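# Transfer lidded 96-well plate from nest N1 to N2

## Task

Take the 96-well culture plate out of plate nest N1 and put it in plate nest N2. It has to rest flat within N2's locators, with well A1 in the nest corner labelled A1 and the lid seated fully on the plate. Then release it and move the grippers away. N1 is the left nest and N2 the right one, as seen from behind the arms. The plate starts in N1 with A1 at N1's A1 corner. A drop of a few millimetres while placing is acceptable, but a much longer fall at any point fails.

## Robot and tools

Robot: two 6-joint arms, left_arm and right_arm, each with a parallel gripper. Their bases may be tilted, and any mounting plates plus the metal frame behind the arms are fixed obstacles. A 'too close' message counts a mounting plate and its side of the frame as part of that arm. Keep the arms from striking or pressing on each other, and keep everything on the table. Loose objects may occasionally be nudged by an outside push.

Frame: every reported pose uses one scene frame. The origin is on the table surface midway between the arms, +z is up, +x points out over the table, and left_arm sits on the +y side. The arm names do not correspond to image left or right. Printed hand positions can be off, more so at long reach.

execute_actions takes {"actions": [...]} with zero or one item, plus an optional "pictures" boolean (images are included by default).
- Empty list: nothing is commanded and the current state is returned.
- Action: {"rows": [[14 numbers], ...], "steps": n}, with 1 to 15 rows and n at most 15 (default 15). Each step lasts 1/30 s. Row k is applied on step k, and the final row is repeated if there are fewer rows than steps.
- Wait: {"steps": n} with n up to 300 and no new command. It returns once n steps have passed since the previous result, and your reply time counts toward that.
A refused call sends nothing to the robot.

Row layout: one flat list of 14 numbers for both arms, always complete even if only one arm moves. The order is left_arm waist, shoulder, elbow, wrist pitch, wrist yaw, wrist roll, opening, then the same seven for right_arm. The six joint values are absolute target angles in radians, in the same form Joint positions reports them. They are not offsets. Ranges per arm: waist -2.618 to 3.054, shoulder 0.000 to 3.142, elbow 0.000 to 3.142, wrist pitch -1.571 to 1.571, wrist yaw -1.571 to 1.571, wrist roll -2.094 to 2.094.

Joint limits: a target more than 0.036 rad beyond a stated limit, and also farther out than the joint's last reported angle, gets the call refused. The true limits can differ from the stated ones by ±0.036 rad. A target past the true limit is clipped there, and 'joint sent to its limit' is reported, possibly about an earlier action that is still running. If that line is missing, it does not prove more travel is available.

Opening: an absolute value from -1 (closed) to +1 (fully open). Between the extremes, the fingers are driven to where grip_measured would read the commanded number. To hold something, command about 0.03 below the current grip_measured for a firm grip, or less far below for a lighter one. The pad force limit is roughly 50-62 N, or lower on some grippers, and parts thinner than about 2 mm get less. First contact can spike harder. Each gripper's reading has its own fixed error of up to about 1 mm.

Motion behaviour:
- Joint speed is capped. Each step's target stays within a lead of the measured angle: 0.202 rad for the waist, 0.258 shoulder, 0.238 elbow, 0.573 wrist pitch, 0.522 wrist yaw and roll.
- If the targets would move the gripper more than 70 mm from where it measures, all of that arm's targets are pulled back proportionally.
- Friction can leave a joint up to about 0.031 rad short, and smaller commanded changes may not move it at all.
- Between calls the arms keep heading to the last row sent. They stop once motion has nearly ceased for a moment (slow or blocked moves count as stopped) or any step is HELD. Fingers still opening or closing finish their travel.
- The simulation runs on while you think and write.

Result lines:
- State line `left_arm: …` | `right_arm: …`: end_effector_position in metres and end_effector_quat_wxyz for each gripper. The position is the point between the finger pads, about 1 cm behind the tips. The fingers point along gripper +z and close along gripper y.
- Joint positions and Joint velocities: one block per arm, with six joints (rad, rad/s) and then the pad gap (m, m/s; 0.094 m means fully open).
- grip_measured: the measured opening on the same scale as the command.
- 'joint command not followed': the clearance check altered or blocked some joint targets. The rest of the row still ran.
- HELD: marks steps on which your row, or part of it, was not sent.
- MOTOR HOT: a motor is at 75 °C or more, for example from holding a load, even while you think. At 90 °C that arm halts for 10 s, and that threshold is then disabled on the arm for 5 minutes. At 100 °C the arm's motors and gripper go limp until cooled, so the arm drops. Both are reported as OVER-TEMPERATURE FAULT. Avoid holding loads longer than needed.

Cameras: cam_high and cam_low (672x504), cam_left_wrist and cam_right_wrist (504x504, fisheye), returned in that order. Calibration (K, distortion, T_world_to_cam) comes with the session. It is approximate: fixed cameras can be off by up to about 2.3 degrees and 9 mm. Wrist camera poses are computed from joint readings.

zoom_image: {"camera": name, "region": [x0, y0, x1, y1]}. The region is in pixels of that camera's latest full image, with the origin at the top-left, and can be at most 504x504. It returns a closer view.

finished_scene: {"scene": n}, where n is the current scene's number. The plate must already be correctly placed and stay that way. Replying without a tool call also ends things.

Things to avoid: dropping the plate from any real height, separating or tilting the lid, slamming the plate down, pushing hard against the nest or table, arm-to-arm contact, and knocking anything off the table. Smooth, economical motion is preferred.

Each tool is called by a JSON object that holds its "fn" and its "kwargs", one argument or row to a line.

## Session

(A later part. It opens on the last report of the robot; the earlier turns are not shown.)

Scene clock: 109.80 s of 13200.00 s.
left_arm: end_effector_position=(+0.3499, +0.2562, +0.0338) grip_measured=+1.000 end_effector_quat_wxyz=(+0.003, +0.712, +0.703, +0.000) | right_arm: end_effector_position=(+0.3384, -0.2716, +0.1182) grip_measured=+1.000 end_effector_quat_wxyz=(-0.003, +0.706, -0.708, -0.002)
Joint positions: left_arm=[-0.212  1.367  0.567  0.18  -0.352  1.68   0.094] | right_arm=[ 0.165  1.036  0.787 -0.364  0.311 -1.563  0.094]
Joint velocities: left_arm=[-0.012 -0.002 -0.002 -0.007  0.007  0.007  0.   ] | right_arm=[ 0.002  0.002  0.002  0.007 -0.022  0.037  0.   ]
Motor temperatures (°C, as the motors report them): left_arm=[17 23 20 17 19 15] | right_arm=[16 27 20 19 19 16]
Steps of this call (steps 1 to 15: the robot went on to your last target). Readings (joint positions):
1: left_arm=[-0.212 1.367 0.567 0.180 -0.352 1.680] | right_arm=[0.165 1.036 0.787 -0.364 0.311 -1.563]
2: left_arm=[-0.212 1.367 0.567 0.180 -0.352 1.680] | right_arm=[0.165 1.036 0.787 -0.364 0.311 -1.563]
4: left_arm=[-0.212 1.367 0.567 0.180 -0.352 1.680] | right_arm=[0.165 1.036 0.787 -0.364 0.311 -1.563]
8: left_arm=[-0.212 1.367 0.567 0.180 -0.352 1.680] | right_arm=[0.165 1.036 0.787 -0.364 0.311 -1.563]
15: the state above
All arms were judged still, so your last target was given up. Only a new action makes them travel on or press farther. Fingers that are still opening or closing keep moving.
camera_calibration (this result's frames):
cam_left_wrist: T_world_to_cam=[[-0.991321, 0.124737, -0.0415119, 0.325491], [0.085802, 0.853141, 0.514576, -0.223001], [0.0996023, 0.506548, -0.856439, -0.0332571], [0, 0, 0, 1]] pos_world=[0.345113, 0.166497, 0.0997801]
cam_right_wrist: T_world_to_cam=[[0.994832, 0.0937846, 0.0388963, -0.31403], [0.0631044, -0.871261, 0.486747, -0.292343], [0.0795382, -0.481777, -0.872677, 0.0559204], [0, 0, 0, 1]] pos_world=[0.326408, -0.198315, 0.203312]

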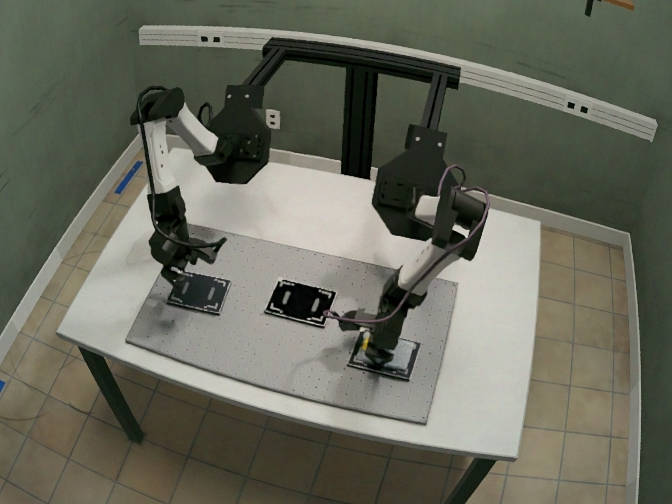

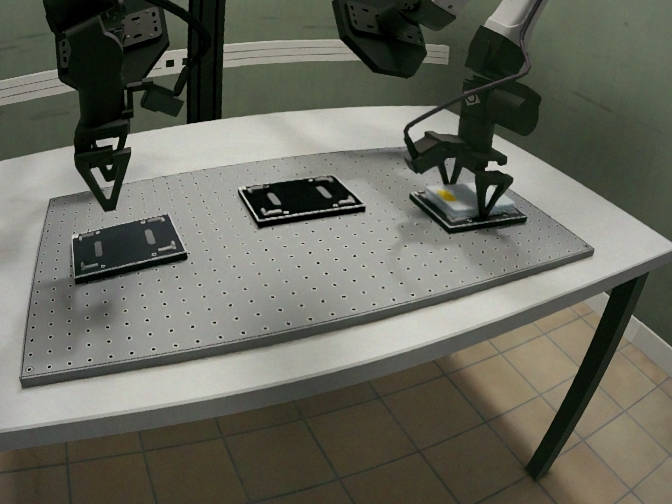

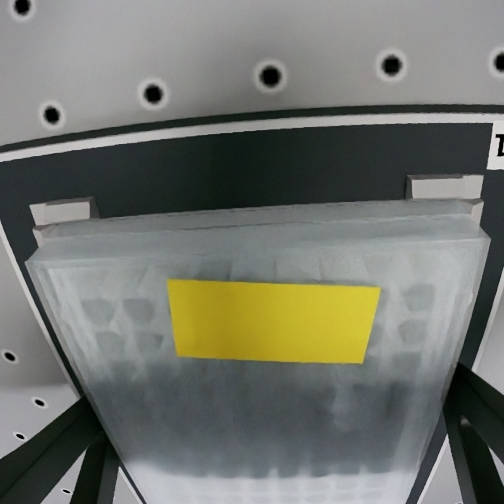

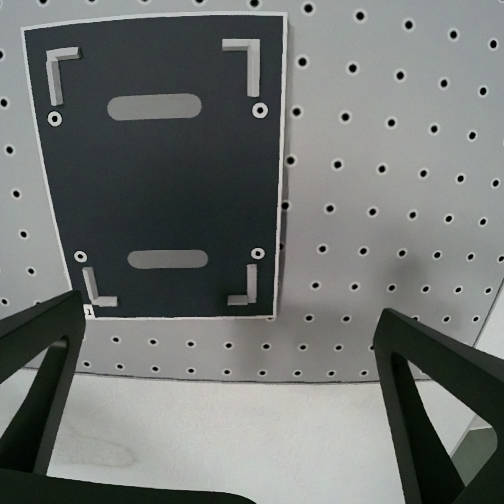

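{"fn": "execute_actions", "kwargs": {
  "actions": [
    {"rows":[[-0.195,1.35,0.575,0.2,-0.346,1.685,1,0.176,1.03,0.786,-0.376,0.322,-1.57,1]]}
  ],
  "pictures": false
}}

{"fn": "execute_actions", "kwargs": {
  "actions": [
    {"rows":[[-0.195,1.39,0.575,0.215,-0.346,1.685,1,0.176,1.03,0.786,-0.376,0.322,-1.57,1]]}
  ],
  "pictures": false
}}

{"fn": "execute_actions", "kwargs": {
  "actions": [
    {"rows":[[-0.195,1.37,0.575,0.2,-0.346,1.685,0.78,0.176,1.03,0.786,-0.376,0.322,-1.57,1]]}
  ]
}}

Scene clock: 120.07 s of 13200.00 s.
left_arm: end_effector_position=(+0.3505, +0.2576, +0.0340) grip_measured=+1.000 end_effector_quat_wxyz=(+0.003, +0.710, +0.704, +0.001) | right_arm: end_effector_position=(+0.3384, -0.2716, +0.1182) grip_measured=+1.000 end_effector_quat_wxyz=(-0.003, +0.706, -0.708, -0.002)
Joint positions: left_arm=[-0.208  1.364  0.567  0.18  -0.349  1.68   0.094] | right_arm=[ 0.165  1.036  0.787 -0.364  0.311 -1.563  0.094]
Joint velocities: left_arm=[-0.022 -0.002  0.017 -0.037 -0.022  0.007  0.   ] | right_arm=[-0.002 -0.007 -0.012  0.007 -0.007 -0.007  0.   ]
Motor temperatures (°C, as the motors report them): left_arm=[17 23 19 17 19 15] | right_arm=[16 27 20 19 19 16]
Steps of this call (steps 1 to 90: nothing new was sent; then 6.77 s passed at rest; steps 91 to 105: all 15 steps of this action). Readings (joint positions):
91: left_arm=[-0.212 1.366 0.567 0.180 -0.352 1.680] | right_arm=[0.165 1.036 0.787 -0.364 0.311 -1.563]
92: left_arm=[-0.211 1.366 0.567 0.180 -0.351 1.680] | right_arm=[0.165 1.036 0.787 -0.364 0.311 -1.563]
94: left_arm=[-0.209 1.365 0.567 0.180 -0.350 1.680] | right_arm=[0.165 1.036 0.787 -0.364 0.311 -1.563]
98: left_arm=[-0.208 1.364 0.567 0.180 -0.349 1.680] | right_arm=[0.165 1.036 0.787 -0.364 0.311 -1.563]
105: the state above

Scene clock: 120.57 s of 13200.00 s.
left_arm: end_effector_position=(+0.3505, +0.2575, +0.0339) grip_measured=+1.000 end_effector_quat_wxyz=(+0.003, +0.711, +0.704, +0.001) | right_arm: end_effector_position=(+0.3384, -0.2716, +0.1182) grip_measured=+1.000 end_effector_quat_wxyz=(-0.003, +0.706, -0.708, -0.002)
Joint positions: left_arm=[-0.208  1.365  0.567  0.181 -0.349  1.68   0.094] | right_arm=[ 0.165  1.036  0.787 -0.364  0.311 -1.563  0.094]
Joint velocities: left_arm=[-0.017  0.007 -0.002  0.051  0.007 -0.051  0.   ] | right_arm=[-0.022  0.002 -0.007 -0.037  0.051 -0.022  0.   ]
Motor temperatures (°C, as the motors report them): left_arm=[17 23 19 17 19 15] | right_arm=[16 27 20 19 19 16]
Steps of this call (steps 1 to 15: all 15 steps of this action). Readings (joint positions):
1: left_arm=[-0.208 1.365 0.567 0.181 -0.349 1.680] | right_arm=[0.165 1.036 0.787 -0.364 0.311 -1.563]
2: left_arm=[-0.208 1.365 0.567 0.181 -0.349 1.680] | right_arm=[0.165 1.036 0.787 -0.364 0.311 -1.563]
4: left_arm=[-0.208 1.365 0.567 0.181 -0.349 1.680] | right_arm=[0.165 1.036 0.787 -0.364 0.311 -1.563]
8: left_arm=[-0.208 1.365 0.567 0.181 -0.349 1.680] | right_arm=[0.165 1.036 0.787 -0.364 0.311 -1.563]
15: the state above

Scene clock: 121.07 s of 13200.00 s.
left_arm: end_effector_position=(+0.3530, +0.2576, +0.0341) grip_measured=+0.802 end_effector_quat_wxyz=(+0.006, +0.710, +0.704, +0.004) | right_arm: end_effector_position=(+0.3384, -0.2716, +0.1182) grip_measured=+1.000 end_effector_quat_wxyz=(-0.003, +0.706, -0.708, -0.002)
Joint positions: left_arm=[-0.208  1.363  0.568  0.187 -0.348  1.681  0.085] | right_arm=[ 0.165  1.036  0.787 -0.364  0.311 -1.563  0.094]
Joint velocities: left_arm=[ 0.037 -0.002  0.007 -0.066  0.007  0.051 -0.001] | right_arm=[-0.017  0.002 -0.007 -0.022 -0.081 -0.022  0.   ]
Motor temperatures (°C, as the motors report them): left_arm=[17 23 19 17 19 15] | right_arm=[16 27 20 19 19 16]
Steps of this call (steps 1 to 15: all 15 steps of this action). Readings (joint positions):
1: left_arm=[-0.208 1.365 0.567 0.181 -0.349 1.681] | right_arm=[0.165 1.036 0.787 -0.364 0.311 -1.563]
2: left_arm=[-0.208 1.363 0.568 0.187 -0.348 1.681] | right_arm=[0.165 1.036 0.787 -0.364 0.311 -1.563]
4: left_arm=[-0.208 1.363 0.568 0.187 -0.348 1.681] | right_arm=[0.165 1.036 0.787 -0.364 0.311 -1.563]
8: left_arm=[-0.208 1.363 0.568 0.187 -0.348 1.681] | right_arm=[0.165 1.036 0.787 -0.364 0.311 -1.563]
15: the state above
camera_calibration (this result's frames):
cam_left_wrist: T_world_to_cam=[[-0.991433, 0.119953, -0.0516866, 0.330031], [0.0763755, 0.853422, 0.515594, -0.221382], [0.105958, 0.50723, -0.855273, -0.0364407], [0, 0, 0, 1]] pos_world=[0.347973, 0.167828, 0.100035]
cam_right_wrist: T_world_to_cam=[[0.994832, 0.0937846, 0.0388963, -0.31403], [0.0631044, -0.871261, 0.486747, -0.292343], [0.0795382, -0.481777, -0.872677, 0.0559204], [0, 0, 0, 1]] pos_world=[0.326408, -0.198315, 0.203312]

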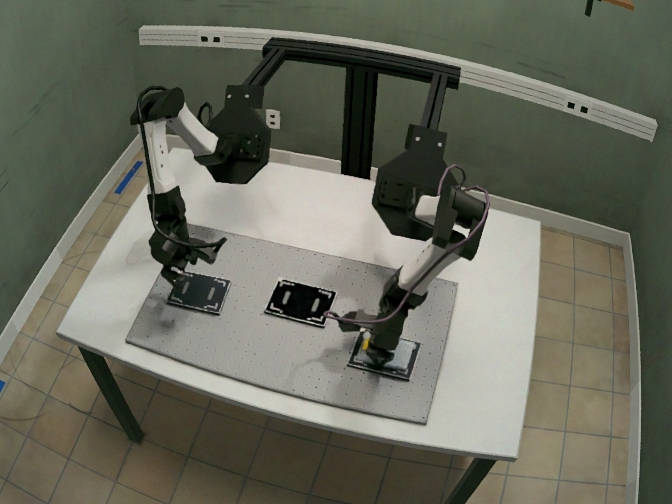

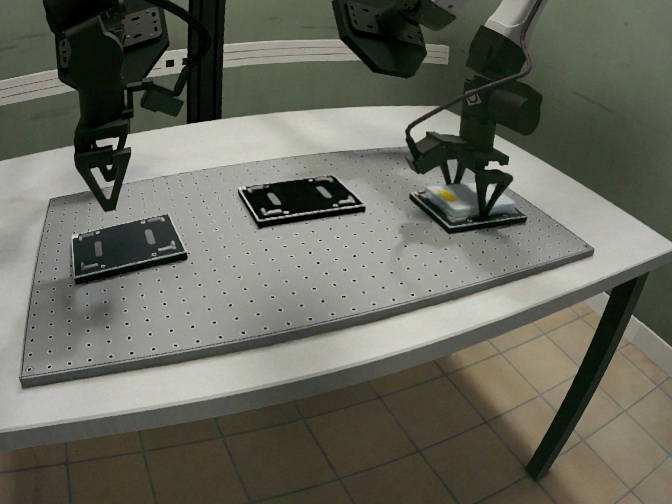

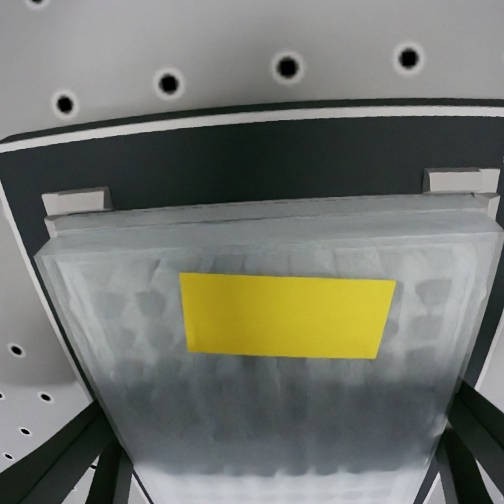

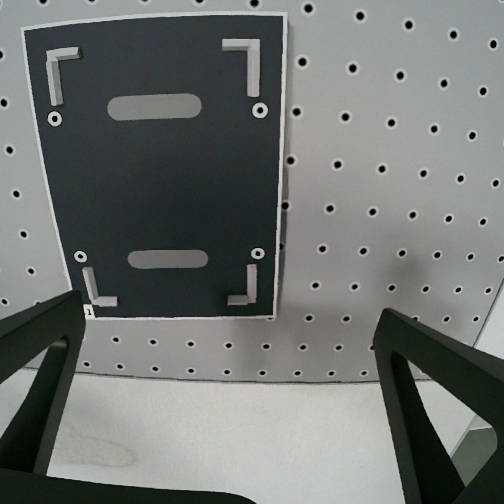

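{"fn": "execute_actions", "kwargs": {
  "actions": [
    {"rows":[[-0.22,1.34,0.565,0.16,-0.36,1.67,0.77,0.176,1.03,0.786,-0.376,0.322,-1.57,1],[-0.225,1.325,0.565,0.14,-0.365,1.67,0.77,0.176,1.03,0.786,-0.376,0.322,-1.57,1],[-0.23,1.31,0.565,0.12,-0.37,1.66,0.77,0.176,1.03,0.786,-0.376,0.322,-1.57,1],[-0.235,1.295,0.565,0.1,-0.375,1.66,0.77,0.176,1.03,0.786,-0.376,0.322,-1.57,1],[-0.24,1.28,0.565,0.08,-0.38,1.65,0.77,0.176,1.03,0.786,-0.376,0.322,-1.57,1],[-0.245,1.265,0.565,0.06,-0.385,1.65,0.77,0.176,1.03,0.786,-0.376,0.322,-1.57,1],[-0.25,1.25,0.565,0.045,-0.39,1.65,0.77,0.176,1.03,0.786,-0.376,0.322,-1.57,1],[-0.255,1.23,0.565,0.035,-0.39,1.65,0.77,0.176,1.03,0.786,-0.376,0.322,-1.57,1]]}
  ]
}}

{"fn": "zoom_image", "kwargs": {
  "camera": "cam_low",
  "region": [390, 130, 550, 250]
}}

Scene clock: 135.37 s of 13200.00 s.
left_arm: end_effector_position=(+0.3580, +0.2584, +0.0599) grip_measured=+0.802 end_effector_quat_wxyz=(+0.007, +0.709, +0.705, +0.004) | right_arm: end_effector_position=(+0.3384, -0.2716, +0.1182) grip_measured=+1.000 end_effector_quat_wxyz=(-0.003, +0.706, -0.708, -0.002)
Joint positions: left_arm=[-0.245  1.241  0.568  0.058 -0.377  1.657  0.085] | right_arm=[ 0.165  1.036  0.787 -0.364  0.311 -1.563  0.094]
Joint velocities: left_arm=[-0.002  0.002 -0.012 -0.154 -0.022 -0.037 -0.002] | right_arm=[ 0.007  0.007  0.017 -0.007 -0.007  0.007  0.   ]
Motor temperatures (°C, as the motors report them): left_arm=[17 23 19 17 19 15] | right_arm=[16 28 20 19 19 16]
Steps of this call (steps 1 to 15: the robot went on to your last target; steps 16 to 90: nothing new was sent; then 10.80 s passed at rest; steps 91 to 105: all 15 steps of this action). Readings (joint positions):
91: left_arm=[-0.209 1.362 0.568 0.184 -0.348 1.681] | right_arm=[0.165 1.036 0.787 -0.364 0.311 -1.563]
92: left_arm=[-0.210 1.358 0.568 0.178 -0.349 1.680] | right_arm=[0.165 1.036 0.787 -0.364 0.311 -1.563]
94: left_arm=[-0.216 1.339 0.568 0.156 -0.354 1.675] | right_arm=[0.165 1.036 0.787 -0.364 0.311 -1.563]
98: left_arm=[-0.237 1.277 0.568 0.100 -0.367 1.664] | right_arm=[0.165 1.036 0.787 -0.364 0.311 -1.563]
105: the state above
camera_calibration (this result's frames):
cam_left_wrist: T_world_to_cam=[[-0.991588, 0.118003, -0.0531806, 0.336891], [0.0740829, 0.854349, 0.514392, -0.235007], [0.106134, 0.506125, -0.855905, -0.0151002], [0, 0, 0, 1]] pos_world=[0.35307, 0.168667, 0.125878]
cam_right_wrist: T_world_to_cam=[[0.994832, 0.0937846, 0.0388963, -0.31403], [0.0631044, -0.871261, 0.486747, -0.292343], [0.0795382, -0.481777, -0.872677, 0.0559204], [0, 0, 0, 1]] pos_world=[0.326408, -0.198315, 0.203312]

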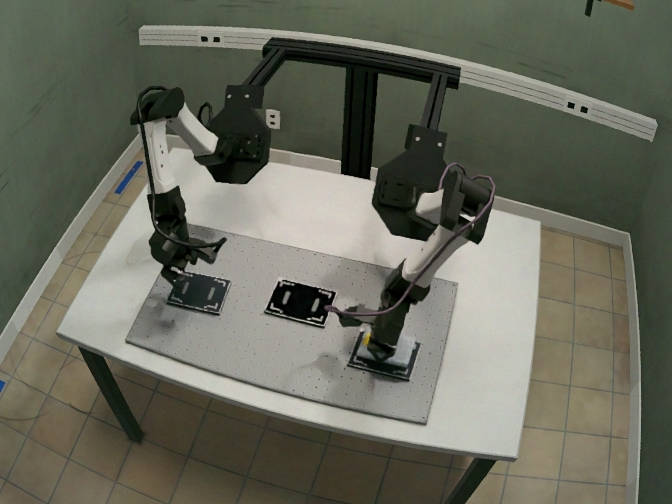

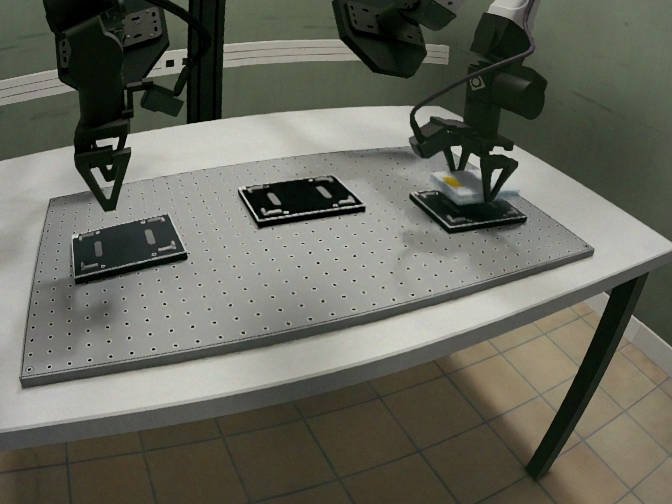

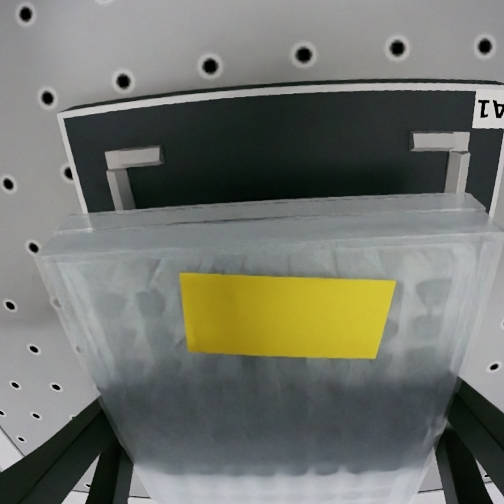

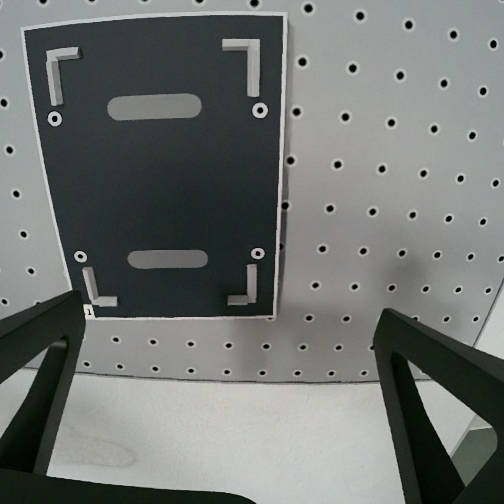

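Region (390, 130, 550, 250) of cam_low's 672x504 image, scaled by 3.150, with more detail than that image has; it fills the top 378 rows of this view, and the rest is white.

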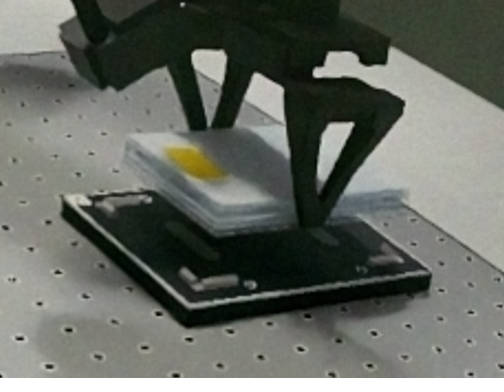

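{"fn": "execute_actions", "kwargs": {
  "actions": [
    {"rows":[[-0.31,1.24,0.6,0,-0.45,1.58,0.77,0.176,1.03,0.786,-0.376,0.322,-1.57,1],[-0.37,1.27,0.63,-0.02,-0.51,1.52,0.77,0.176,1.03,0.786,-0.376,0.322,-1.57,1],[-0.43,1.31,0.66,-0.04,-0.56,1.47,0.77,0.176,1.03,0.786,-0.376,0.322,-1.57,1],[-0.49,1.35,0.69,-0.06,-0.61,1.42,0.77,0.176,1.03,0.786,-0.376,0.322,-1.57,1],[-0.55,1.4,0.72,-0.08,-0.66,1.37,0.77,0.176,1.03,0.786,-0.376,0.322,-1.57,1],[-0.61,1.45,0.76,-0.1,-0.7,1.32,0.77,0.176,1.03,0.786,-0.376,0.322,-1.57,1],[-0.66,1.5,0.79,-0.11,-0.73,1.29,0.77,0.176,1.03,0.786,-0.376,0.322,-1.57,1],[-0.707,1.54,0.824,-0.12,-0.74,1.28,0.77,0.176,1.03,0.786,-0.376,0.322,-1.57,1],[-0.74,1.6,0.89,-0.14,-0.76,1.25,0.77,0.176,1.03,0.786,-0.376,0.322,-1.57,1],[-0.77,1.67,0.96,-0.16,-0.78,1.22,0.77,0.176,1.03,0.786,-0.376,0.322,-1.57,1],[-0.8,1.74,1.03,-0.18,-0.8,1.19,0.77,0.176,1.03,0.786,-0.376,0.322,-1.57,1],[-0.83,1.81,1.1,-0.2,-0.82,1.16,0.77,0.176,1.03,0.786,-0.376,0.322,-1.57,1],[-0.86,1.88,1.17,-0.22,-0.84,1.13,0.77,0.176,1.03,0.786,-0.376,0.322,-1.57,1],[-0.88,1.95,1.24,-0.24,-0.85,1.1,0.77,0.176,1.03,0.786,-0.376,0.322,-1.57,1],[-0.9,2.012,1.3,-0.27,-0.857,1.078,0.77,0.176,1.03,0.786,-0.376,0.322,-1.57,1]]}
  ],
  "pictures": false
}}

{"fn": "execute_actions", "kwargs": {
  "actions": [
    {"steps":15}
  ],
  "pictures": false
}}

{"fn": "execute_actions", "kwargs": {
  "actions": [
    {"rows":[[-0.87,2.035,1.31,-0.2,-0.83,1.12,0.77,0.176,1.03,0.786,-0.376,0.322,-1.57,1],[-0.87,2.035,1.31,-0.2,-0.83,1.12,0.77,0.176,1.03,0.786,-0.376,0.322,-1.57,1],[-0.855,2.055,1.315,-0.16,-0.81,1.15,0.77,0.176,1.03,0.786,-0.376,0.322,-1.57,1],[-0.855,2.055,1.315,-0.16,-0.81,1.15,0.77,0.176,1.03,0.786,-0.376,0.322,-1.57,1],[-0.84,2.075,1.32,-0.16,-0.81,1.15,0.77,0.176,1.03,0.786,-0.376,0.322,-1.57,1]]}
  ]
}}

{"fn": "zoom_image", "kwargs": {
  "camera": "cam_low",
  "region": [230, 150, 430, 300]
}}

Scene clock: 162.27 s of 13200.00 s.
left_arm: end_effector_position=(+0.4081, +0.0245, +0.0653) grip_measured=+0.802 end_effector_quat_wxyz=(+0.028, +0.718, +0.695, -0.015) | right_arm: end_effector_position=(+0.3384, -0.2716, +0.1182) grip_measured=+1.000 end_effector_quat_wxyz=(-0.003, +0.706, -0.708, -0.002)
Joint positions: left_arm=[-0.85   1.886  1.178 -0.169 -0.773  1.205  0.085] | right_arm=[ 0.165  1.036  0.787 -0.364  0.311 -1.563  0.094]
Joint velocities: left_arm=[-0.672  1.932  2.039 -0.418 -0.476 -0.857 -0.   ] | right_arm=[-0.002  0.002 -0.017 -0.022 -0.037  0.007  0.   ]
Motor temperatures (°C, as the motors report them): left_arm=[17 25 19 17 19 15] | right_arm=[16 28 20 19 19 16]
Steps of this call (steps 1 to 30: the robot went on to your last target; steps 31 to 90: nothing new was sent; then 23.40 s passed at rest; steps 91 to 105: all 15 steps of this action). Readings (joint positions):
91: left_arm=[-0.253 1.241 0.570 0.039 -0.392 1.645] | right_arm=[0.165 1.036 0.787 -0.364 0.311 -1.563]
92: left_arm=[-0.277 1.244 0.576 0.025 -0.416 1.624] | right_arm=[0.165 1.036 0.787 -0.364 0.311 -1.563]
94: left_arm=[-0.372 1.277 0.615 -0.006 -0.479 1.565] | right_arm=[0.165 1.036 0.787 -0.364 0.311 -1.563]
98: left_arm=[-0.608 1.446 0.756 -0.048 -0.612 1.420] | right_arm=[0.165 1.036 0.787 -0.364 0.311 -1.563]
105: the state above

Scene clock: 162.77 s of 13200.00 s.
left_arm: end_effector_position=(+0.3891, -0.0021, +0.0595) grip_measured=+0.802 end_effector_quat_wxyz=(-0.001, +0.718, +0.696, -0.006) | right_arm: end_effector_position=(+0.3384, -0.2716, +0.1182) grip_measured=+1.000 end_effector_quat_wxyz=(-0.003, +0.706, -0.708, -0.002)
Joint positions: left_arm=[-0.906  2.016  1.28  -0.257 -0.843  1.087  0.085] | right_arm=[ 0.165  1.036  0.787 -0.364  0.311 -1.563  0.094]
Joint velocities: left_arm=[ 0.017 -0.002  0.007 -0.066 -0.051 -0.007  0.   ] | right_arm=[-0.002 -0.017 -0.007  0.007 -0.066 -0.007  0.   ]
Motor temperatures (°C, as the motors report them): left_arm=[17 25 19 17 19 15] | right_arm=[16 28 20 19 19 16]
Steps of this call (steps 1 to 15: the robot went on to your last target). Readings (joint positions):
1: left_arm=[-0.870 1.943 1.236 -0.174 -0.786 1.180] | right_arm=[0.165 1.036 0.787 -0.364 0.311 -1.563]
2: left_arm=[-0.887 1.981 1.267 -0.177 -0.793 1.160] | right_arm=[0.165 1.036 0.787 -0.364 0.311 -1.563]
4: left_arm=[-0.905 2.011 1.280 -0.199 -0.804 1.132] | right_arm=[0.165 1.036 0.787 -0.364 0.311 -1.563]
8: left_arm=[-0.906 2.016 1.280 -0.242 -0.828 1.104] | right_arm=[0.165 1.036 0.787 -0.364 0.311 -1.563]
15: the state above

Scene clock: 163.27 s of 13200.00 s.
left_arm: end_effector_position=(+0.3956, +0.0047, +0.0295) grip_measured=+0.802 end_effector_quat_wxyz=(-0.004, +0.710, +0.704, -0.001) | right_arm: end_effector_position=(+0.3384, -0.2716, +0.1182) grip_measured=+1.000 end_effector_quat_wxyz=(-0.003, +0.706, -0.708, -0.002)
Joint positions: left_arm=[-0.839  2.066  1.3   -0.172 -0.818  1.142  0.085] | right_arm=[ 0.165  1.036  0.787 -0.364  0.311 -1.563  0.094]
Joint velocities: left_arm=[-0.007 -0.027  0.002  0.051  0.051 -0.007 -0.001] | right_arm=[ 0.017  0.007  0.012 -0.007 -0.022  0.037  0.   ]
Motor temperatures (°C, as the motors report them): left_arm=[17 25 19 17 19 15] | right_arm=[16 28 20 19 19 16]
Steps of this call (steps 1 to 15: all 15 steps of this action). Readings (joint positions):
1: left_arm=[-0.903 2.016 1.280 -0.253 -0.841 1.091] | right_arm=[0.165 1.036 0.787 -0.364 0.311 -1.563]
2: left_arm=[-0.899 2.017 1.280 -0.243 -0.839 1.096] | right_arm=[0.165 1.036 0.787 -0.364 0.311 -1.563]
4: left_arm=[-0.882 2.027 1.286 -0.219 -0.831 1.113] | right_arm=[0.165 1.036 0.787 -0.364 0.311 -1.563]
8: left_arm=[-0.845 2.057 1.300 -0.183 -0.823 1.131] | right_arm=[0.165 1.036 0.787 -0.364 0.311 -1.563]
15: the state above
camera_calibration (this result's frames):
cam_left_wrist: T_world_to_cam=[[-0.9922, 0.121105, -0.029525, 0.402024], [0.0881075, 0.848907, 0.521146, -0.0111389], [0.0881776, 0.51448, -0.852956, 0.0902832], [0, 0, 0, 1]] pos_world=[0.391909, -0.0856803, 0.0946824]
cam_right_wrist: T_world_to_cam=[[0.994832, 0.0937846, 0.0388963, -0.31403], [0.0631044, -0.871261, 0.486747, -0.292343], [0.0795382, -0.481777, -0.872677, 0.0559204], [0, 0, 0, 1]] pos_world=[0.326408, -0.198315, 0.203312]

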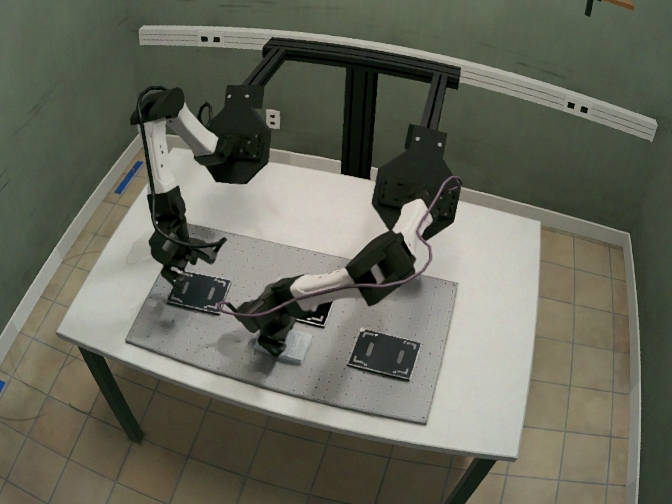

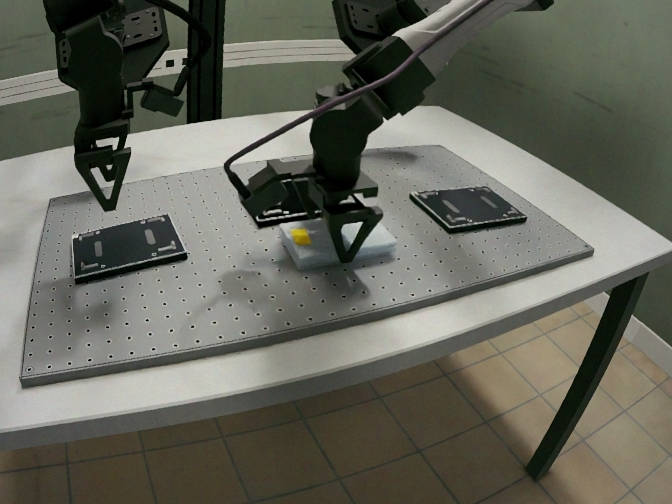

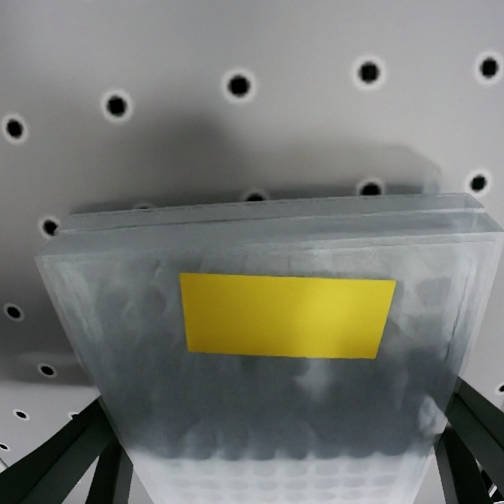

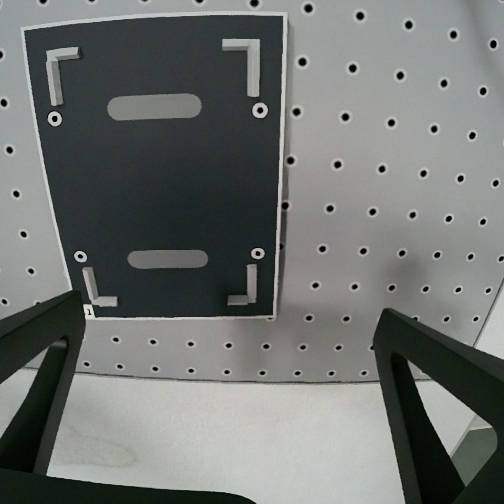

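Region (230, 150, 430, 300) of cam_low's 672x504 image, scaled by 2.520, with more detail than that image has; it fills the top 378 rows of this view, and the rest is white.

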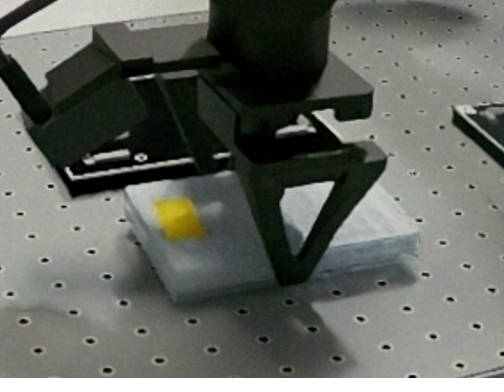

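{"fn": "execute_actions", "kwargs": {
  "actions": [
    {"rows":[[-0.815,2.095,1.32,-0.13,-0.795,1.165,0.77,0.176,1.03,0.786,-0.376,0.322,-1.57,1]]}
  ],
  "pictures": false
}}

{"fn": "execute_actions", "kwargs": {
  "actions": [
    {"rows":[[-0.805,2.1,1.32,-0.12,-0.79,1.17,0.77,0.176,1.03,0.786,-0.376,0.322,-1.57,1]]}
  ],
  "pictures": false
}}

Scene clock: 171.70 s of 13200.00 s.
left_arm: end_effector_position=(+0.3960, +0.0035, +0.0229) grip_measured=+0.802 end_effector_quat_wxyz=(-0.000, +0.709, +0.706, -0.004) | right_arm: end_effector_position=(+0.3384, -0.2716, +0.1182) grip_measured=+1.000 end_effector_quat_wxyz=(-0.003, +0.706, -0.708, -0.002)
Joint positions: left_arm=[-0.826  2.078  1.3   -0.142 -0.802  1.158  0.085] | right_arm=[ 0.165  1.036  0.787 -0.364  0.311 -1.563  0.094]
Joint velocities: left_arm=[-0.007  0.007 -0.007  0.022 -0.11  -0.022 -0.   ] | right_arm=[-0.022 -0.022  0.007  0.022  0.051 -0.022  0.   ]
Motor temperatures (°C, as the motors report them): left_arm=[19 25 19 17 19 15] | right_arm=[16 29 20 18 19 16]
Steps of this call (steps 1 to 15: the robot went on to your last target; steps 16 to 90: nothing new was sent; then 4.93 s passed at rest; steps 91 to 105: all 15 steps of this action). Readings (joint positions):
91: left_arm=[-0.838 2.067 1.300 -0.165 -0.814 1.147] | right_arm=[0.165 1.036 0.787 -0.364 0.311 -1.563]
92: left_arm=[-0.835 2.070 1.300 -0.158 -0.810 1.149] | right_arm=[0.165 1.036 0.787 -0.364 0.311 -1.563]
94: left_arm=[-0.828 2.076 1.300 -0.149 -0.807 1.153] | right_arm=[0.165 1.036 0.787 -0.364 0.311 -1.563]
98: left_arm=[-0.826 2.078 1.300 -0.142 -0.802 1.157] | right_arm=[0.165 1.036 0.787 -0.364 0.311 -1.563]
105: the state above

Scene clock: 172.20 s of 13200.00 s.
left_arm: end_effector_position=(+0.3968, +0.0032, +0.0228) grip_measured=+0.802 end_effector_quat_wxyz=(+0.001, +0.709, +0.705, -0.003) | right_arm: end_effector_position=(+0.3384, -0.2716, +0.1182) grip_measured=+1.000 end_effector_quat_wxyz=(-0.003, +0.706, -0.708, -0.002)
Joint positions: left_arm=[-0.826  2.078  1.3   -0.137 -0.801  1.163  0.085] | right_arm=[ 0.165  1.036  0.787 -0.364  0.311 -1.563  0.094]
Joint velocities: left_arm=[-0.007 -0.017 -0.002  0.037 -0.022 -0.007  0.   ] | right_arm=[ 0.002 -0.017 -0.022  0.007 -0.022 -0.037  0.   ]
Motor temperatures (°C, as the motors report them): left_arm=[19 25 19 17 19 15] | right_arm=[16 29 20 18 19 16]
Steps of this call (steps 1 to 15: all 15 steps of this action). Readings (joint positions):
1: left_arm=[-0.826 2.078 1.300 -0.141 -0.802 1.158] | right_arm=[0.165 1.036 0.787 -0.364 0.311 -1.563]
2: left_arm=[-0.826 2.078 1.300 -0.140 -0.801 1.160] | right_arm=[0.165 1.036 0.787 -0.364 0.311 -1.563]
4: left_arm=[-0.826 2.078 1.300 -0.139 -0.801 1.161] | right_arm=[0.165 1.036 0.787 -0.364 0.311 -1.563]
8: left_arm=[-0.826 2.078 1.300 -0.137 -0.801 1.162] | right_arm=[0.165 1.036 0.787 -0.364 0.311 -1.563]
15: the state above

{"fn": "execute_actions", "kwargs": {
  "actions": [
    {"rows":[[-0.83,2.075,1.3,-0.14,-0.8,1.16,1,0.176,1.03,0.786,-0.376,0.322,-1.57,1],[-0.83,2.075,1.3,-0.14,-0.8,1.16,1,0.176,1.03,0.786,-0.376,0.322,-1.57,1],[-0.83,2.075,1.3,-0.14,-0.8,1.16,1,0.176,1.03,0.786,-0.376,0.322,-1.57,1],[-0.83,2.075,1.3,-0.14,-0.8,1.16,1,0.176,1.03,0.786,-0.376,0.322,-1.57,1],[-0.85,2.05,1.29,-0.19,-0.82,1.12,1,0.176,1.03,0.786,-0.376,0.322,-1.57,1],[-0.86,2.04,1.29,-0.22,-0.83,1.1,1,0.176,1.03,0.786,-0.376,0.322,-1.57,1],[-0.875,2.02,1.28,-0.25,-0.84,1.09,1,0.176,1.03,0.786,-0.376,0.322,-1.57,1],[-0.89,2.005,1.28,-0.27,-0.85,1.08,1,0.176,1.03,0.786,-0.376,0.322,-1.57,1],[-0.905,1.99,1.27,-0.27,-0.85,1.08,1,0.176,1.03,0.786,-0.376,0.322,-1.57,1]]}
  ],
  "pictures": false
}}

{"fn": "execute_actions", "kwargs": {
  "actions": [
    {"rows":[[-0.75,1.4,0.824,-0.2,-0.74,1.28,1,0.176,1.03,0.786,-0.376,0.322,-1.57,1]],"steps":12}
  ],
  "pictures": false
}}

{"fn": "execute_actions", "kwargs": {
  "actions": [
    {"rows":[[0,0.9,0.6,-0.3,-0.2,1.6,1,0.7,1.45,1.15,-0.5,0.7,-1.2,1]]}
  ],
  "pictures": false
}}

{"fn": "execute_actions", "kwargs": {
  "actions": [
    {"rows":[[0,0.9,0.6,-0.3,-0.2,1.6,1,0.78,1.995,1.62,-0.48,0.777,-1.08,1]]}
  ],
  "pictures": false
}}

{"fn": "execute_actions", "kwargs": {
  "actions": [
    {"steps":20}
  ]
}}

{"fn": "zoom_image", "kwargs": {
  "camera": "cam_low",
  "region": [230, 150, 430, 300]
}}

Scene clock: 195.23 s of 13200.00 s.
left_arm: end_effector_position=(+0.4047, -0.0056, +0.0666) grip_measured=+1.000 end_effector_quat_wxyz=(+0.019, +0.707, +0.707, -0.006) | right_arm: end_effector_position=(+0.3384, -0.2716, +0.1182) grip_measured=+1.000 end_effector_quat_wxyz=(-0.003, +0.706, -0.708, -0.002)
Joint positions: left_arm=[-0.908  1.994  1.293 -0.239 -0.833  1.094  0.094] | right_arm=[ 0.165  1.036  0.787 -0.364  0.311 -1.563  0.094]
Joint velocities: left_arm=[ 0.012 -0.022 -0.002 -0.022  0.022 -0.081  0.   ] | right_arm=[ 0.017 -0.002 -0.002 -0.007 -0.007  0.007  0.   ]
Motor temperatures (°C, as the motors report them): left_arm=[21 25 20 17 19 15] | right_arm=[16 29 20 18 19 16]
Steps of this call (steps 1 to 15: the robot went on to your last target; steps 16 to 90: nothing new was sent; then 19.53 s passed at rest; steps 91 to 105: all 15 steps of this action). Readings (joint positions):
91: left_arm=[-0.826 2.078 1.300 -0.137 -0.801 1.163] | right_arm=[0.165 1.036 0.787 -0.364 0.311 -1.563]
92: left_arm=[-0.826 2.078 1.300 -0.137 -0.801 1.163] | right_arm=[0.165 1.036 0.787 -0.364 0.311 -1.563]
94: left_arm=[-0.826 2.078 1.300 -0.137 -0.801 1.163] | right_arm=[0.165 1.036 0.787 -0.364 0.311 -1.563]
98: left_arm=[-0.846 2.056 1.300 -0.192 -0.816 1.128] | right_arm=[0.165 1.036 0.787 -0.364 0.311 -1.563]
105: the state above

Scene clock: 195.63 s of 13200.00 s.
left_arm: end_effector_position=(+0.4085, +0.1458, +0.1170) grip_measured=+1.000 end_effector_quat_wxyz=(+0.031, +0.684, +0.728, +0.020) | right_arm: end_effector_position=(+0.3384, -0.2716, +0.1182) grip_measured=+1.000 end_effector_quat_wxyz=(-0.003, +0.706, -0.708, -0.002)
Joint positions: left_arm=[-0.74   1.388  0.841 -0.2   -0.762  1.258  0.094] | right_arm=[ 0.165  1.036  0.787 -0.364  0.311 -1.563  0.094]
Joint velocities: left_arm=[ 0.007 -0.012 -0.012  0.066  0.081  0.154  0.   ] | right_arm=[-0.002 -0.017  0.002 -0.051 -0.022 -0.066  0.   ]
Motor temperatures (°C, as the motors report them): left_arm=[21 25 19 17 19 15] | right_arm=[16 29 20 18 19 16]
Steps of this call (steps 1 to 12: all 12 steps of this action). Readings (joint positions):
1: left_arm=[-0.897 1.971 1.265 -0.217 -0.816 1.113] | right_arm=[0.165 1.036 0.787 -0.364 0.311 -1.563]
2: left_arm=[-0.878 1.919 1.202 -0.208 -0.795 1.138] | right_arm=[0.165 1.036 0.787 -0.364 0.311 -1.563]
4: left_arm=[-0.812 1.779 1.062 -0.205 -0.776 1.181] | right_arm=[0.165 1.036 0.787 -0.364 0.311 -1.563]
8: left_arm=[-0.737 1.458 0.845 -0.230 -0.771 1.238] | right_arm=[0.165 1.036 0.787 -0.364 0.311 -1.563]
12: the state above

Scene clock: 196.13 s of 13200.00 s.
left_arm: end_effector_position=(+0.3577, +0.3348, +0.1183) grip_measured=+1.000 end_effector_quat_wxyz=(-0.015, +0.629, +0.777, +0.020) | right_arm: end_effector_position=(+0.3713, -0.1039, +0.1272) grip_measured=+1.000 end_effector_quat_wxyz=(-0.021, +0.725, -0.688, -0.026)
Joint positions: left_arm=[-0.006  0.897  0.607 -0.288 -0.236  1.581  0.094] | right_arm=[ 0.708  1.464  1.14  -0.48   0.669 -1.22   0.094]
Joint velocities: left_arm=[-0.002  0.002 -0.012 -0.081  0.11   0.037  0.   ] | right_arm=[-0.022  0.002  0.017 -0.007  0.198  0.007  0.   ]
Motor temperatures (°C, as the motors report them): left_arm=[21 25 20 17 19 15] | right_arm=[16 29 20 18 19 16]
Steps of this call (steps 1 to 15: all 15 steps of this action). Readings (joint positions):
1: left_arm=[-0.717 1.360 0.813 -0.187 -0.684 1.303] | right_arm=[0.195 1.066 0.823 -0.407 0.375 -1.512]
2: left_arm=[-0.664 1.291 0.751 -0.191 -0.584 1.358] | right_arm=[0.255 1.138 0.897 -0.449 0.448 -1.452]
4: left_arm=[-0.515 1.117 0.644 -0.248 -0.446 1.445] | right_arm=[0.384 1.307 1.052 -0.456 0.539 -1.365]
8: left_arm=[-0.216 0.906 0.607 -0.282 -0.306 1.534] | right_arm=[0.640 1.458 1.140 -0.443 0.623 -1.269]
15: the state above

Scene clock: 196.63 s of 13200.00 s.
left_arm: end_effector_position=(+0.3582, +0.3298, +0.1181) grip_measured=+1.000 end_effector_quat_wxyz=(-0.005, +0.635, +0.773, +0.010) | right_arm: end_effector_position=(+0.3854, +0.0092, +0.0506) grip_measured=+1.000 end_effector_quat_wxyz=(+0.004, +0.713, -0.701, -0.010)
Joint positions: left_arm=[-0.006  0.897  0.607 -0.291 -0.207  1.594  0.094] | right_arm=[ 0.773  2.018  1.607 -0.481  0.759 -1.092  0.094]
Joint velocities: left_arm=[-0.002 -0.002 -0.022  0.007 -0.037 -0.007  0.   ] | right_arm=[-0.017 -0.071  0.012  0.051  0.11   0.037  0.   ]
Motor temperatures (°C, as the motors report them): left_arm=[21 25 20 17 19 15] | right_arm=[16 29 21 18 19 16]
Steps of this call (steps 1 to 15: all 15 steps of this action). Readings (joint positions):
1: left_arm=[-0.006 0.897 0.607 -0.289 -0.230 1.584] | right_arm=[0.715 1.493 1.176 -0.512 0.689 -1.201]
2: left_arm=[-0.006 0.897 0.607 -0.290 -0.225 1.586] | right_arm=[0.726 1.559 1.253 -0.526 0.711 -1.180]
4: left_arm=[-0.006 0.897 0.607 -0.290 -0.218 1.590] | right_arm=[0.752 1.722 1.426 -0.507 0.732 -1.147]
8: left_arm=[-0.006 0.897 0.607 -0.291 -0.211 1.593] | right_arm=[0.773 1.966 1.607 -0.446 0.747 -1.109]
15: the state above

Scene clock: 197.30 s of 13200.00 s.
left_arm: end_effector_position=(+0.3582, +0.3297, +0.1181) grip_measured=+1.000 end_effector_quat_wxyz=(-0.004, +0.635, +0.772, +0.010) | right_arm: end_effector_position=(+0.3870, +0.0078, +0.0514) grip_measured=+1.000 end_effector_quat_wxyz=(+0.004, +0.711, -0.703, -0.006)
Joint positions: left_arm=[-0.006  0.897  0.607 -0.291 -0.206  1.595  0.094] | right_arm=[ 0.773  2.015  1.607 -0.481  0.766 -1.087  0.094]
Joint velocities: left_arm=[ 0.002 -0.007 -0.012  0.007  0.007  0.095  0.   ] | right_arm=[-0.017 -0.007  0.012  0.022 -0.007  0.037  0.   ]
Motor temperatures (°C, as the motors report them): left_arm=[21 25 20 17 19 15] | right_arm=[16 29 21 18 19 16]
Steps of this call (steps 1 to 15: the robot went on to your last target; steps 16 to 20: nothing new was sent). Readings (joint positions):
1: left_arm=[-0.006 0.897 0.607 -0.291 -0.207 1.594] | right_arm=[0.773 2.016 1.607 -0.481 0.760 -1.091]
2: left_arm=[-0.006 0.897 0.607 -0.291 -0.207 1.594] | right_arm=[0.773 2.015 1.607 -0.481 0.762 -1.090]
4: left_arm=[-0.006 0.897 0.607 -0.291 -0.207 1.594] | right_arm=[0.773 2.015 1.607 -0.481 0.763 -1.089]
8: left_arm=[-0.006 0.897 0.607 -0.291 -0.206 1.594] | right_arm=[0.773 2.015 1.607 -0.481 0.765 -1.088]
20: the state above
All arms were judged still, so your last target was given up. Only a new action makes them travel on or press farther. Fingers that are still opening or closing keep moving.
camera_calibration (this result's frames):
cam_left_wrist: T_world_to_cam=[[-0.99568, -0.0812341, -0.0449616, 0.397913], [-0.0926737, 0.83997, 0.53466, -0.263879], [-0.00566618, 0.536517, -0.84387, 0.0272753], [0, 0, 0, 1]] pos_world=[0.371894, 0.239341, 0.181993]
cam_right_wrist: T_world_to_cam=[[0.993827, 0.108805, 0.0216841, -0.384783], [0.0843836, -0.868212, 0.488966, -0.0277972], [0.0720282, -0.484118, -0.872033, 0.131215], [0, 0, 0, 1]] pos_world=[0.375302, 0.081256, 0.13636]

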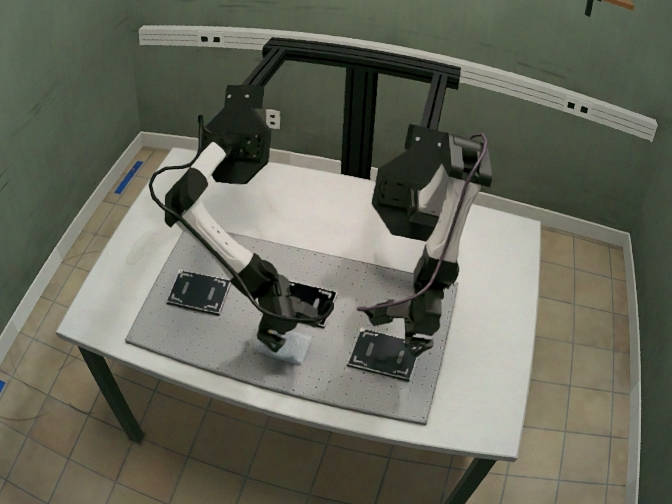

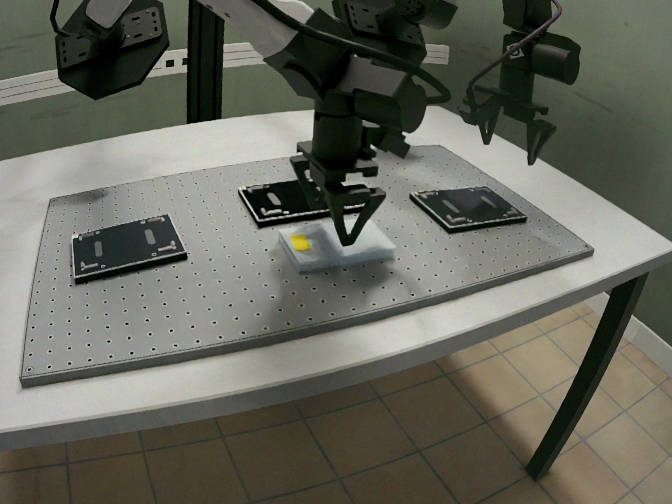

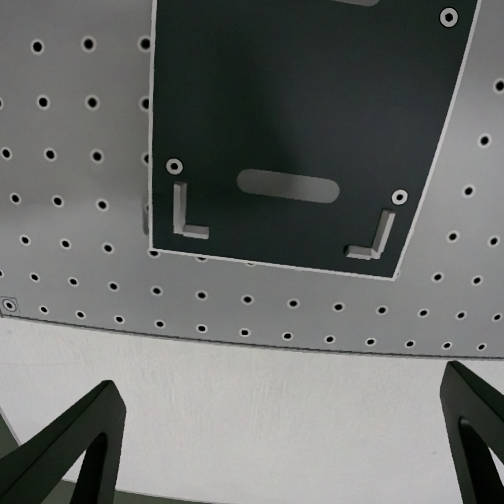

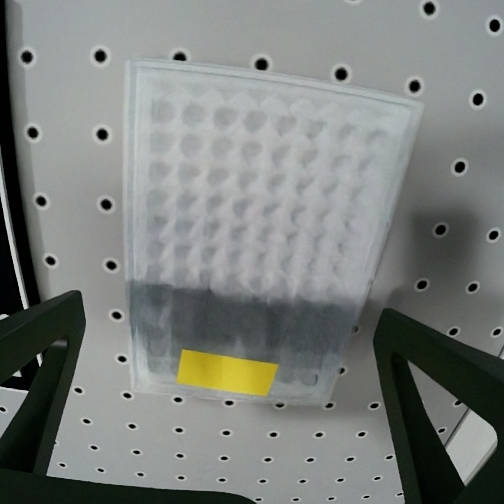

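Region (230, 150, 430, 300) of cam_low's 672x504 image, scaled by 2.520, with more detail than that image has; it fills the top 378 rows of this view, and the rest is white.

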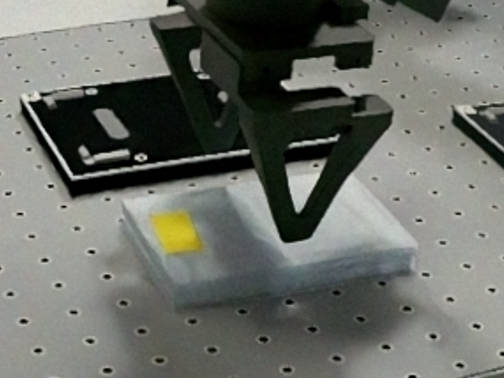

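{"fn": "execute_actions", "kwargs": {
  "actions": [
    {"rows":[[0,0.9,0.6,-0.3,-0.2,1.6,1,0.76,2.02,1.63,-0.425,0.737,-1.055,1],[0,0.9,0.6,-0.3,-0.2,1.6,1,0.75,2.03,1.63,-0.425,0.737,-1.055,1],[0,0.9,0.6,-0.3,-0.2,1.6,1,0.745,2.04,1.63,-0.425,0.737,-1.055,1],[0,0.9,0.6,-0.3,-0.2,1.6,1,0.733,2.05,1.63,-0.425,0.737,-1.055,1]]}
  ]
}}

{"fn": "zoom_image", "kwargs": {
  "camera": "cam_low",
  "region": [230, 150, 430, 300]
}}

Scene clock: 205.33 s of 13200.00 s.
left_arm: end_effector_position=(+0.3581, +0.3296, +0.1181) grip_measured=+1.000 end_effector_quat_wxyz=(-0.004, +0.635, +0.772, +0.010) | right_arm: end_effector_position=(+0.3879, +0.0001, +0.0326) grip_measured=+1.000 end_effector_quat_wxyz=(+0.010, +0.691, -0.723, -0.003)
Joint positions: left_arm=[-0.006  0.897  0.607 -0.291 -0.206  1.595  0.094] | right_arm=[ 0.734  2.039  1.607 -0.441  0.75  -1.063  0.094]
Joint velocities: left_arm=[-0.007 -0.007  0.012 -0.051 -0.022 -0.081  0.   ] | right_arm=[ 0.017  0.032 -0.002 -0.007  0.022 -0.022  0.   ]
Motor temperatures (°C, as the motors report them): left_arm=[20 25 20 17 19 15] | right_arm=[18 31 21 18 19 16]
Steps of this call (steps 1 to 90: nothing new was sent; then 4.53 s passed at rest; steps 91 to 105: all 15 steps of this action). Readings (joint positions):
91: left_arm=[-0.006 0.897 0.607 -0.291 -0.206 1.595] | right_arm=[0.773 2.015 1.607 -0.478 0.763 -1.083]
92: left_arm=[-0.006 0.897 0.607 -0.291 -0.206 1.595] | right_arm=[0.771 2.015 1.607 -0.471 0.760 -1.079]
94: left_arm=[-0.006 0.897 0.607 -0.291 -0.206 1.595] | right_arm=[0.763 2.017 1.607 -0.457 0.755 -1.073]
98: left_arm=[-0.006 0.897 0.607 -0.291 -0.206 1.595] | right_arm=[0.739 2.032 1.607 -0.444 0.752 -1.066]
105: the state above
camera_calibration (this result's frames):
cam_left_wrist: T_world_to_cam=[[-0.995699, -0.08118, -0.0446427, 0.397781], [-0.0924595, 0.840219, 0.534306, -0.263932], [-0.00586521, 0.536135, -0.844112, 0.0275438], [0, 0, 0, 1]] pos_world=[0.371829, 0.239285, 0.182028]
cam_right_wrist: T_world_to_cam=[[0.998517, 0.051805, 0.0167085, -0.386085], [0.0365061, -0.865028, 0.500393, -0.00718823], [0.0403762, -0.499042, -0.865637, 0.123089], [0, 0, 0, 1]] pos_world=[0.380806, 0.0752096, 0.116598]

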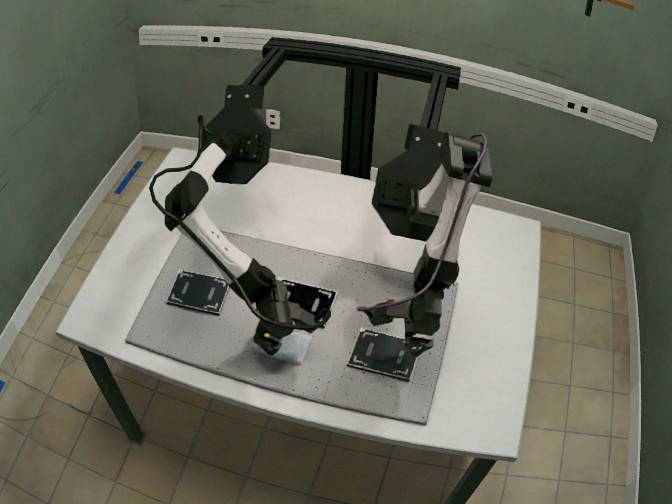

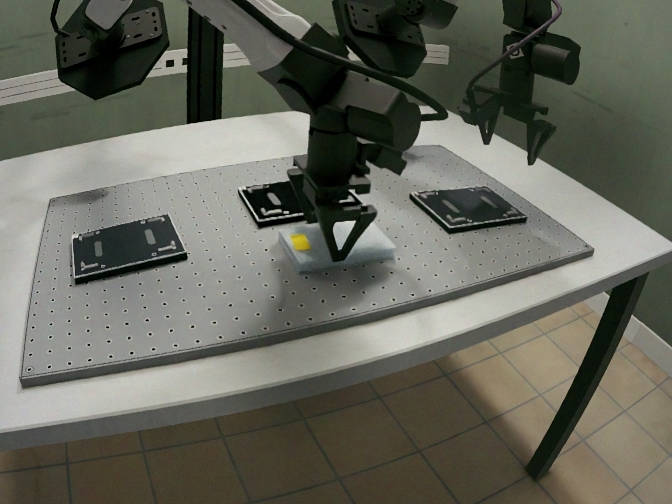

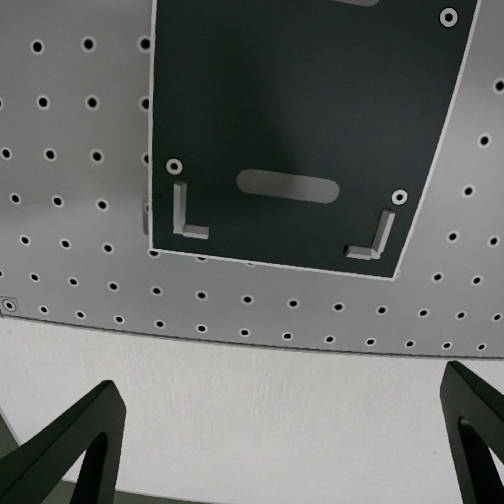

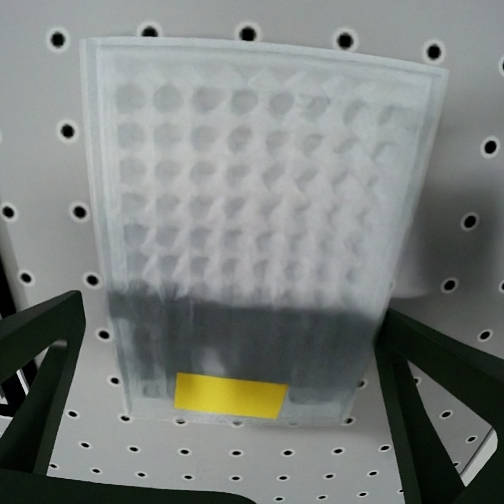

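Region (230, 150, 430, 300) of cam_low's 672x504 image, scaled by 2.520, with more detail than that image has; it fills the top 378 rows of this view, and the rest is white.

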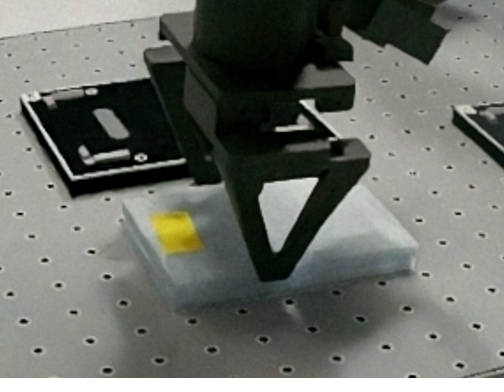

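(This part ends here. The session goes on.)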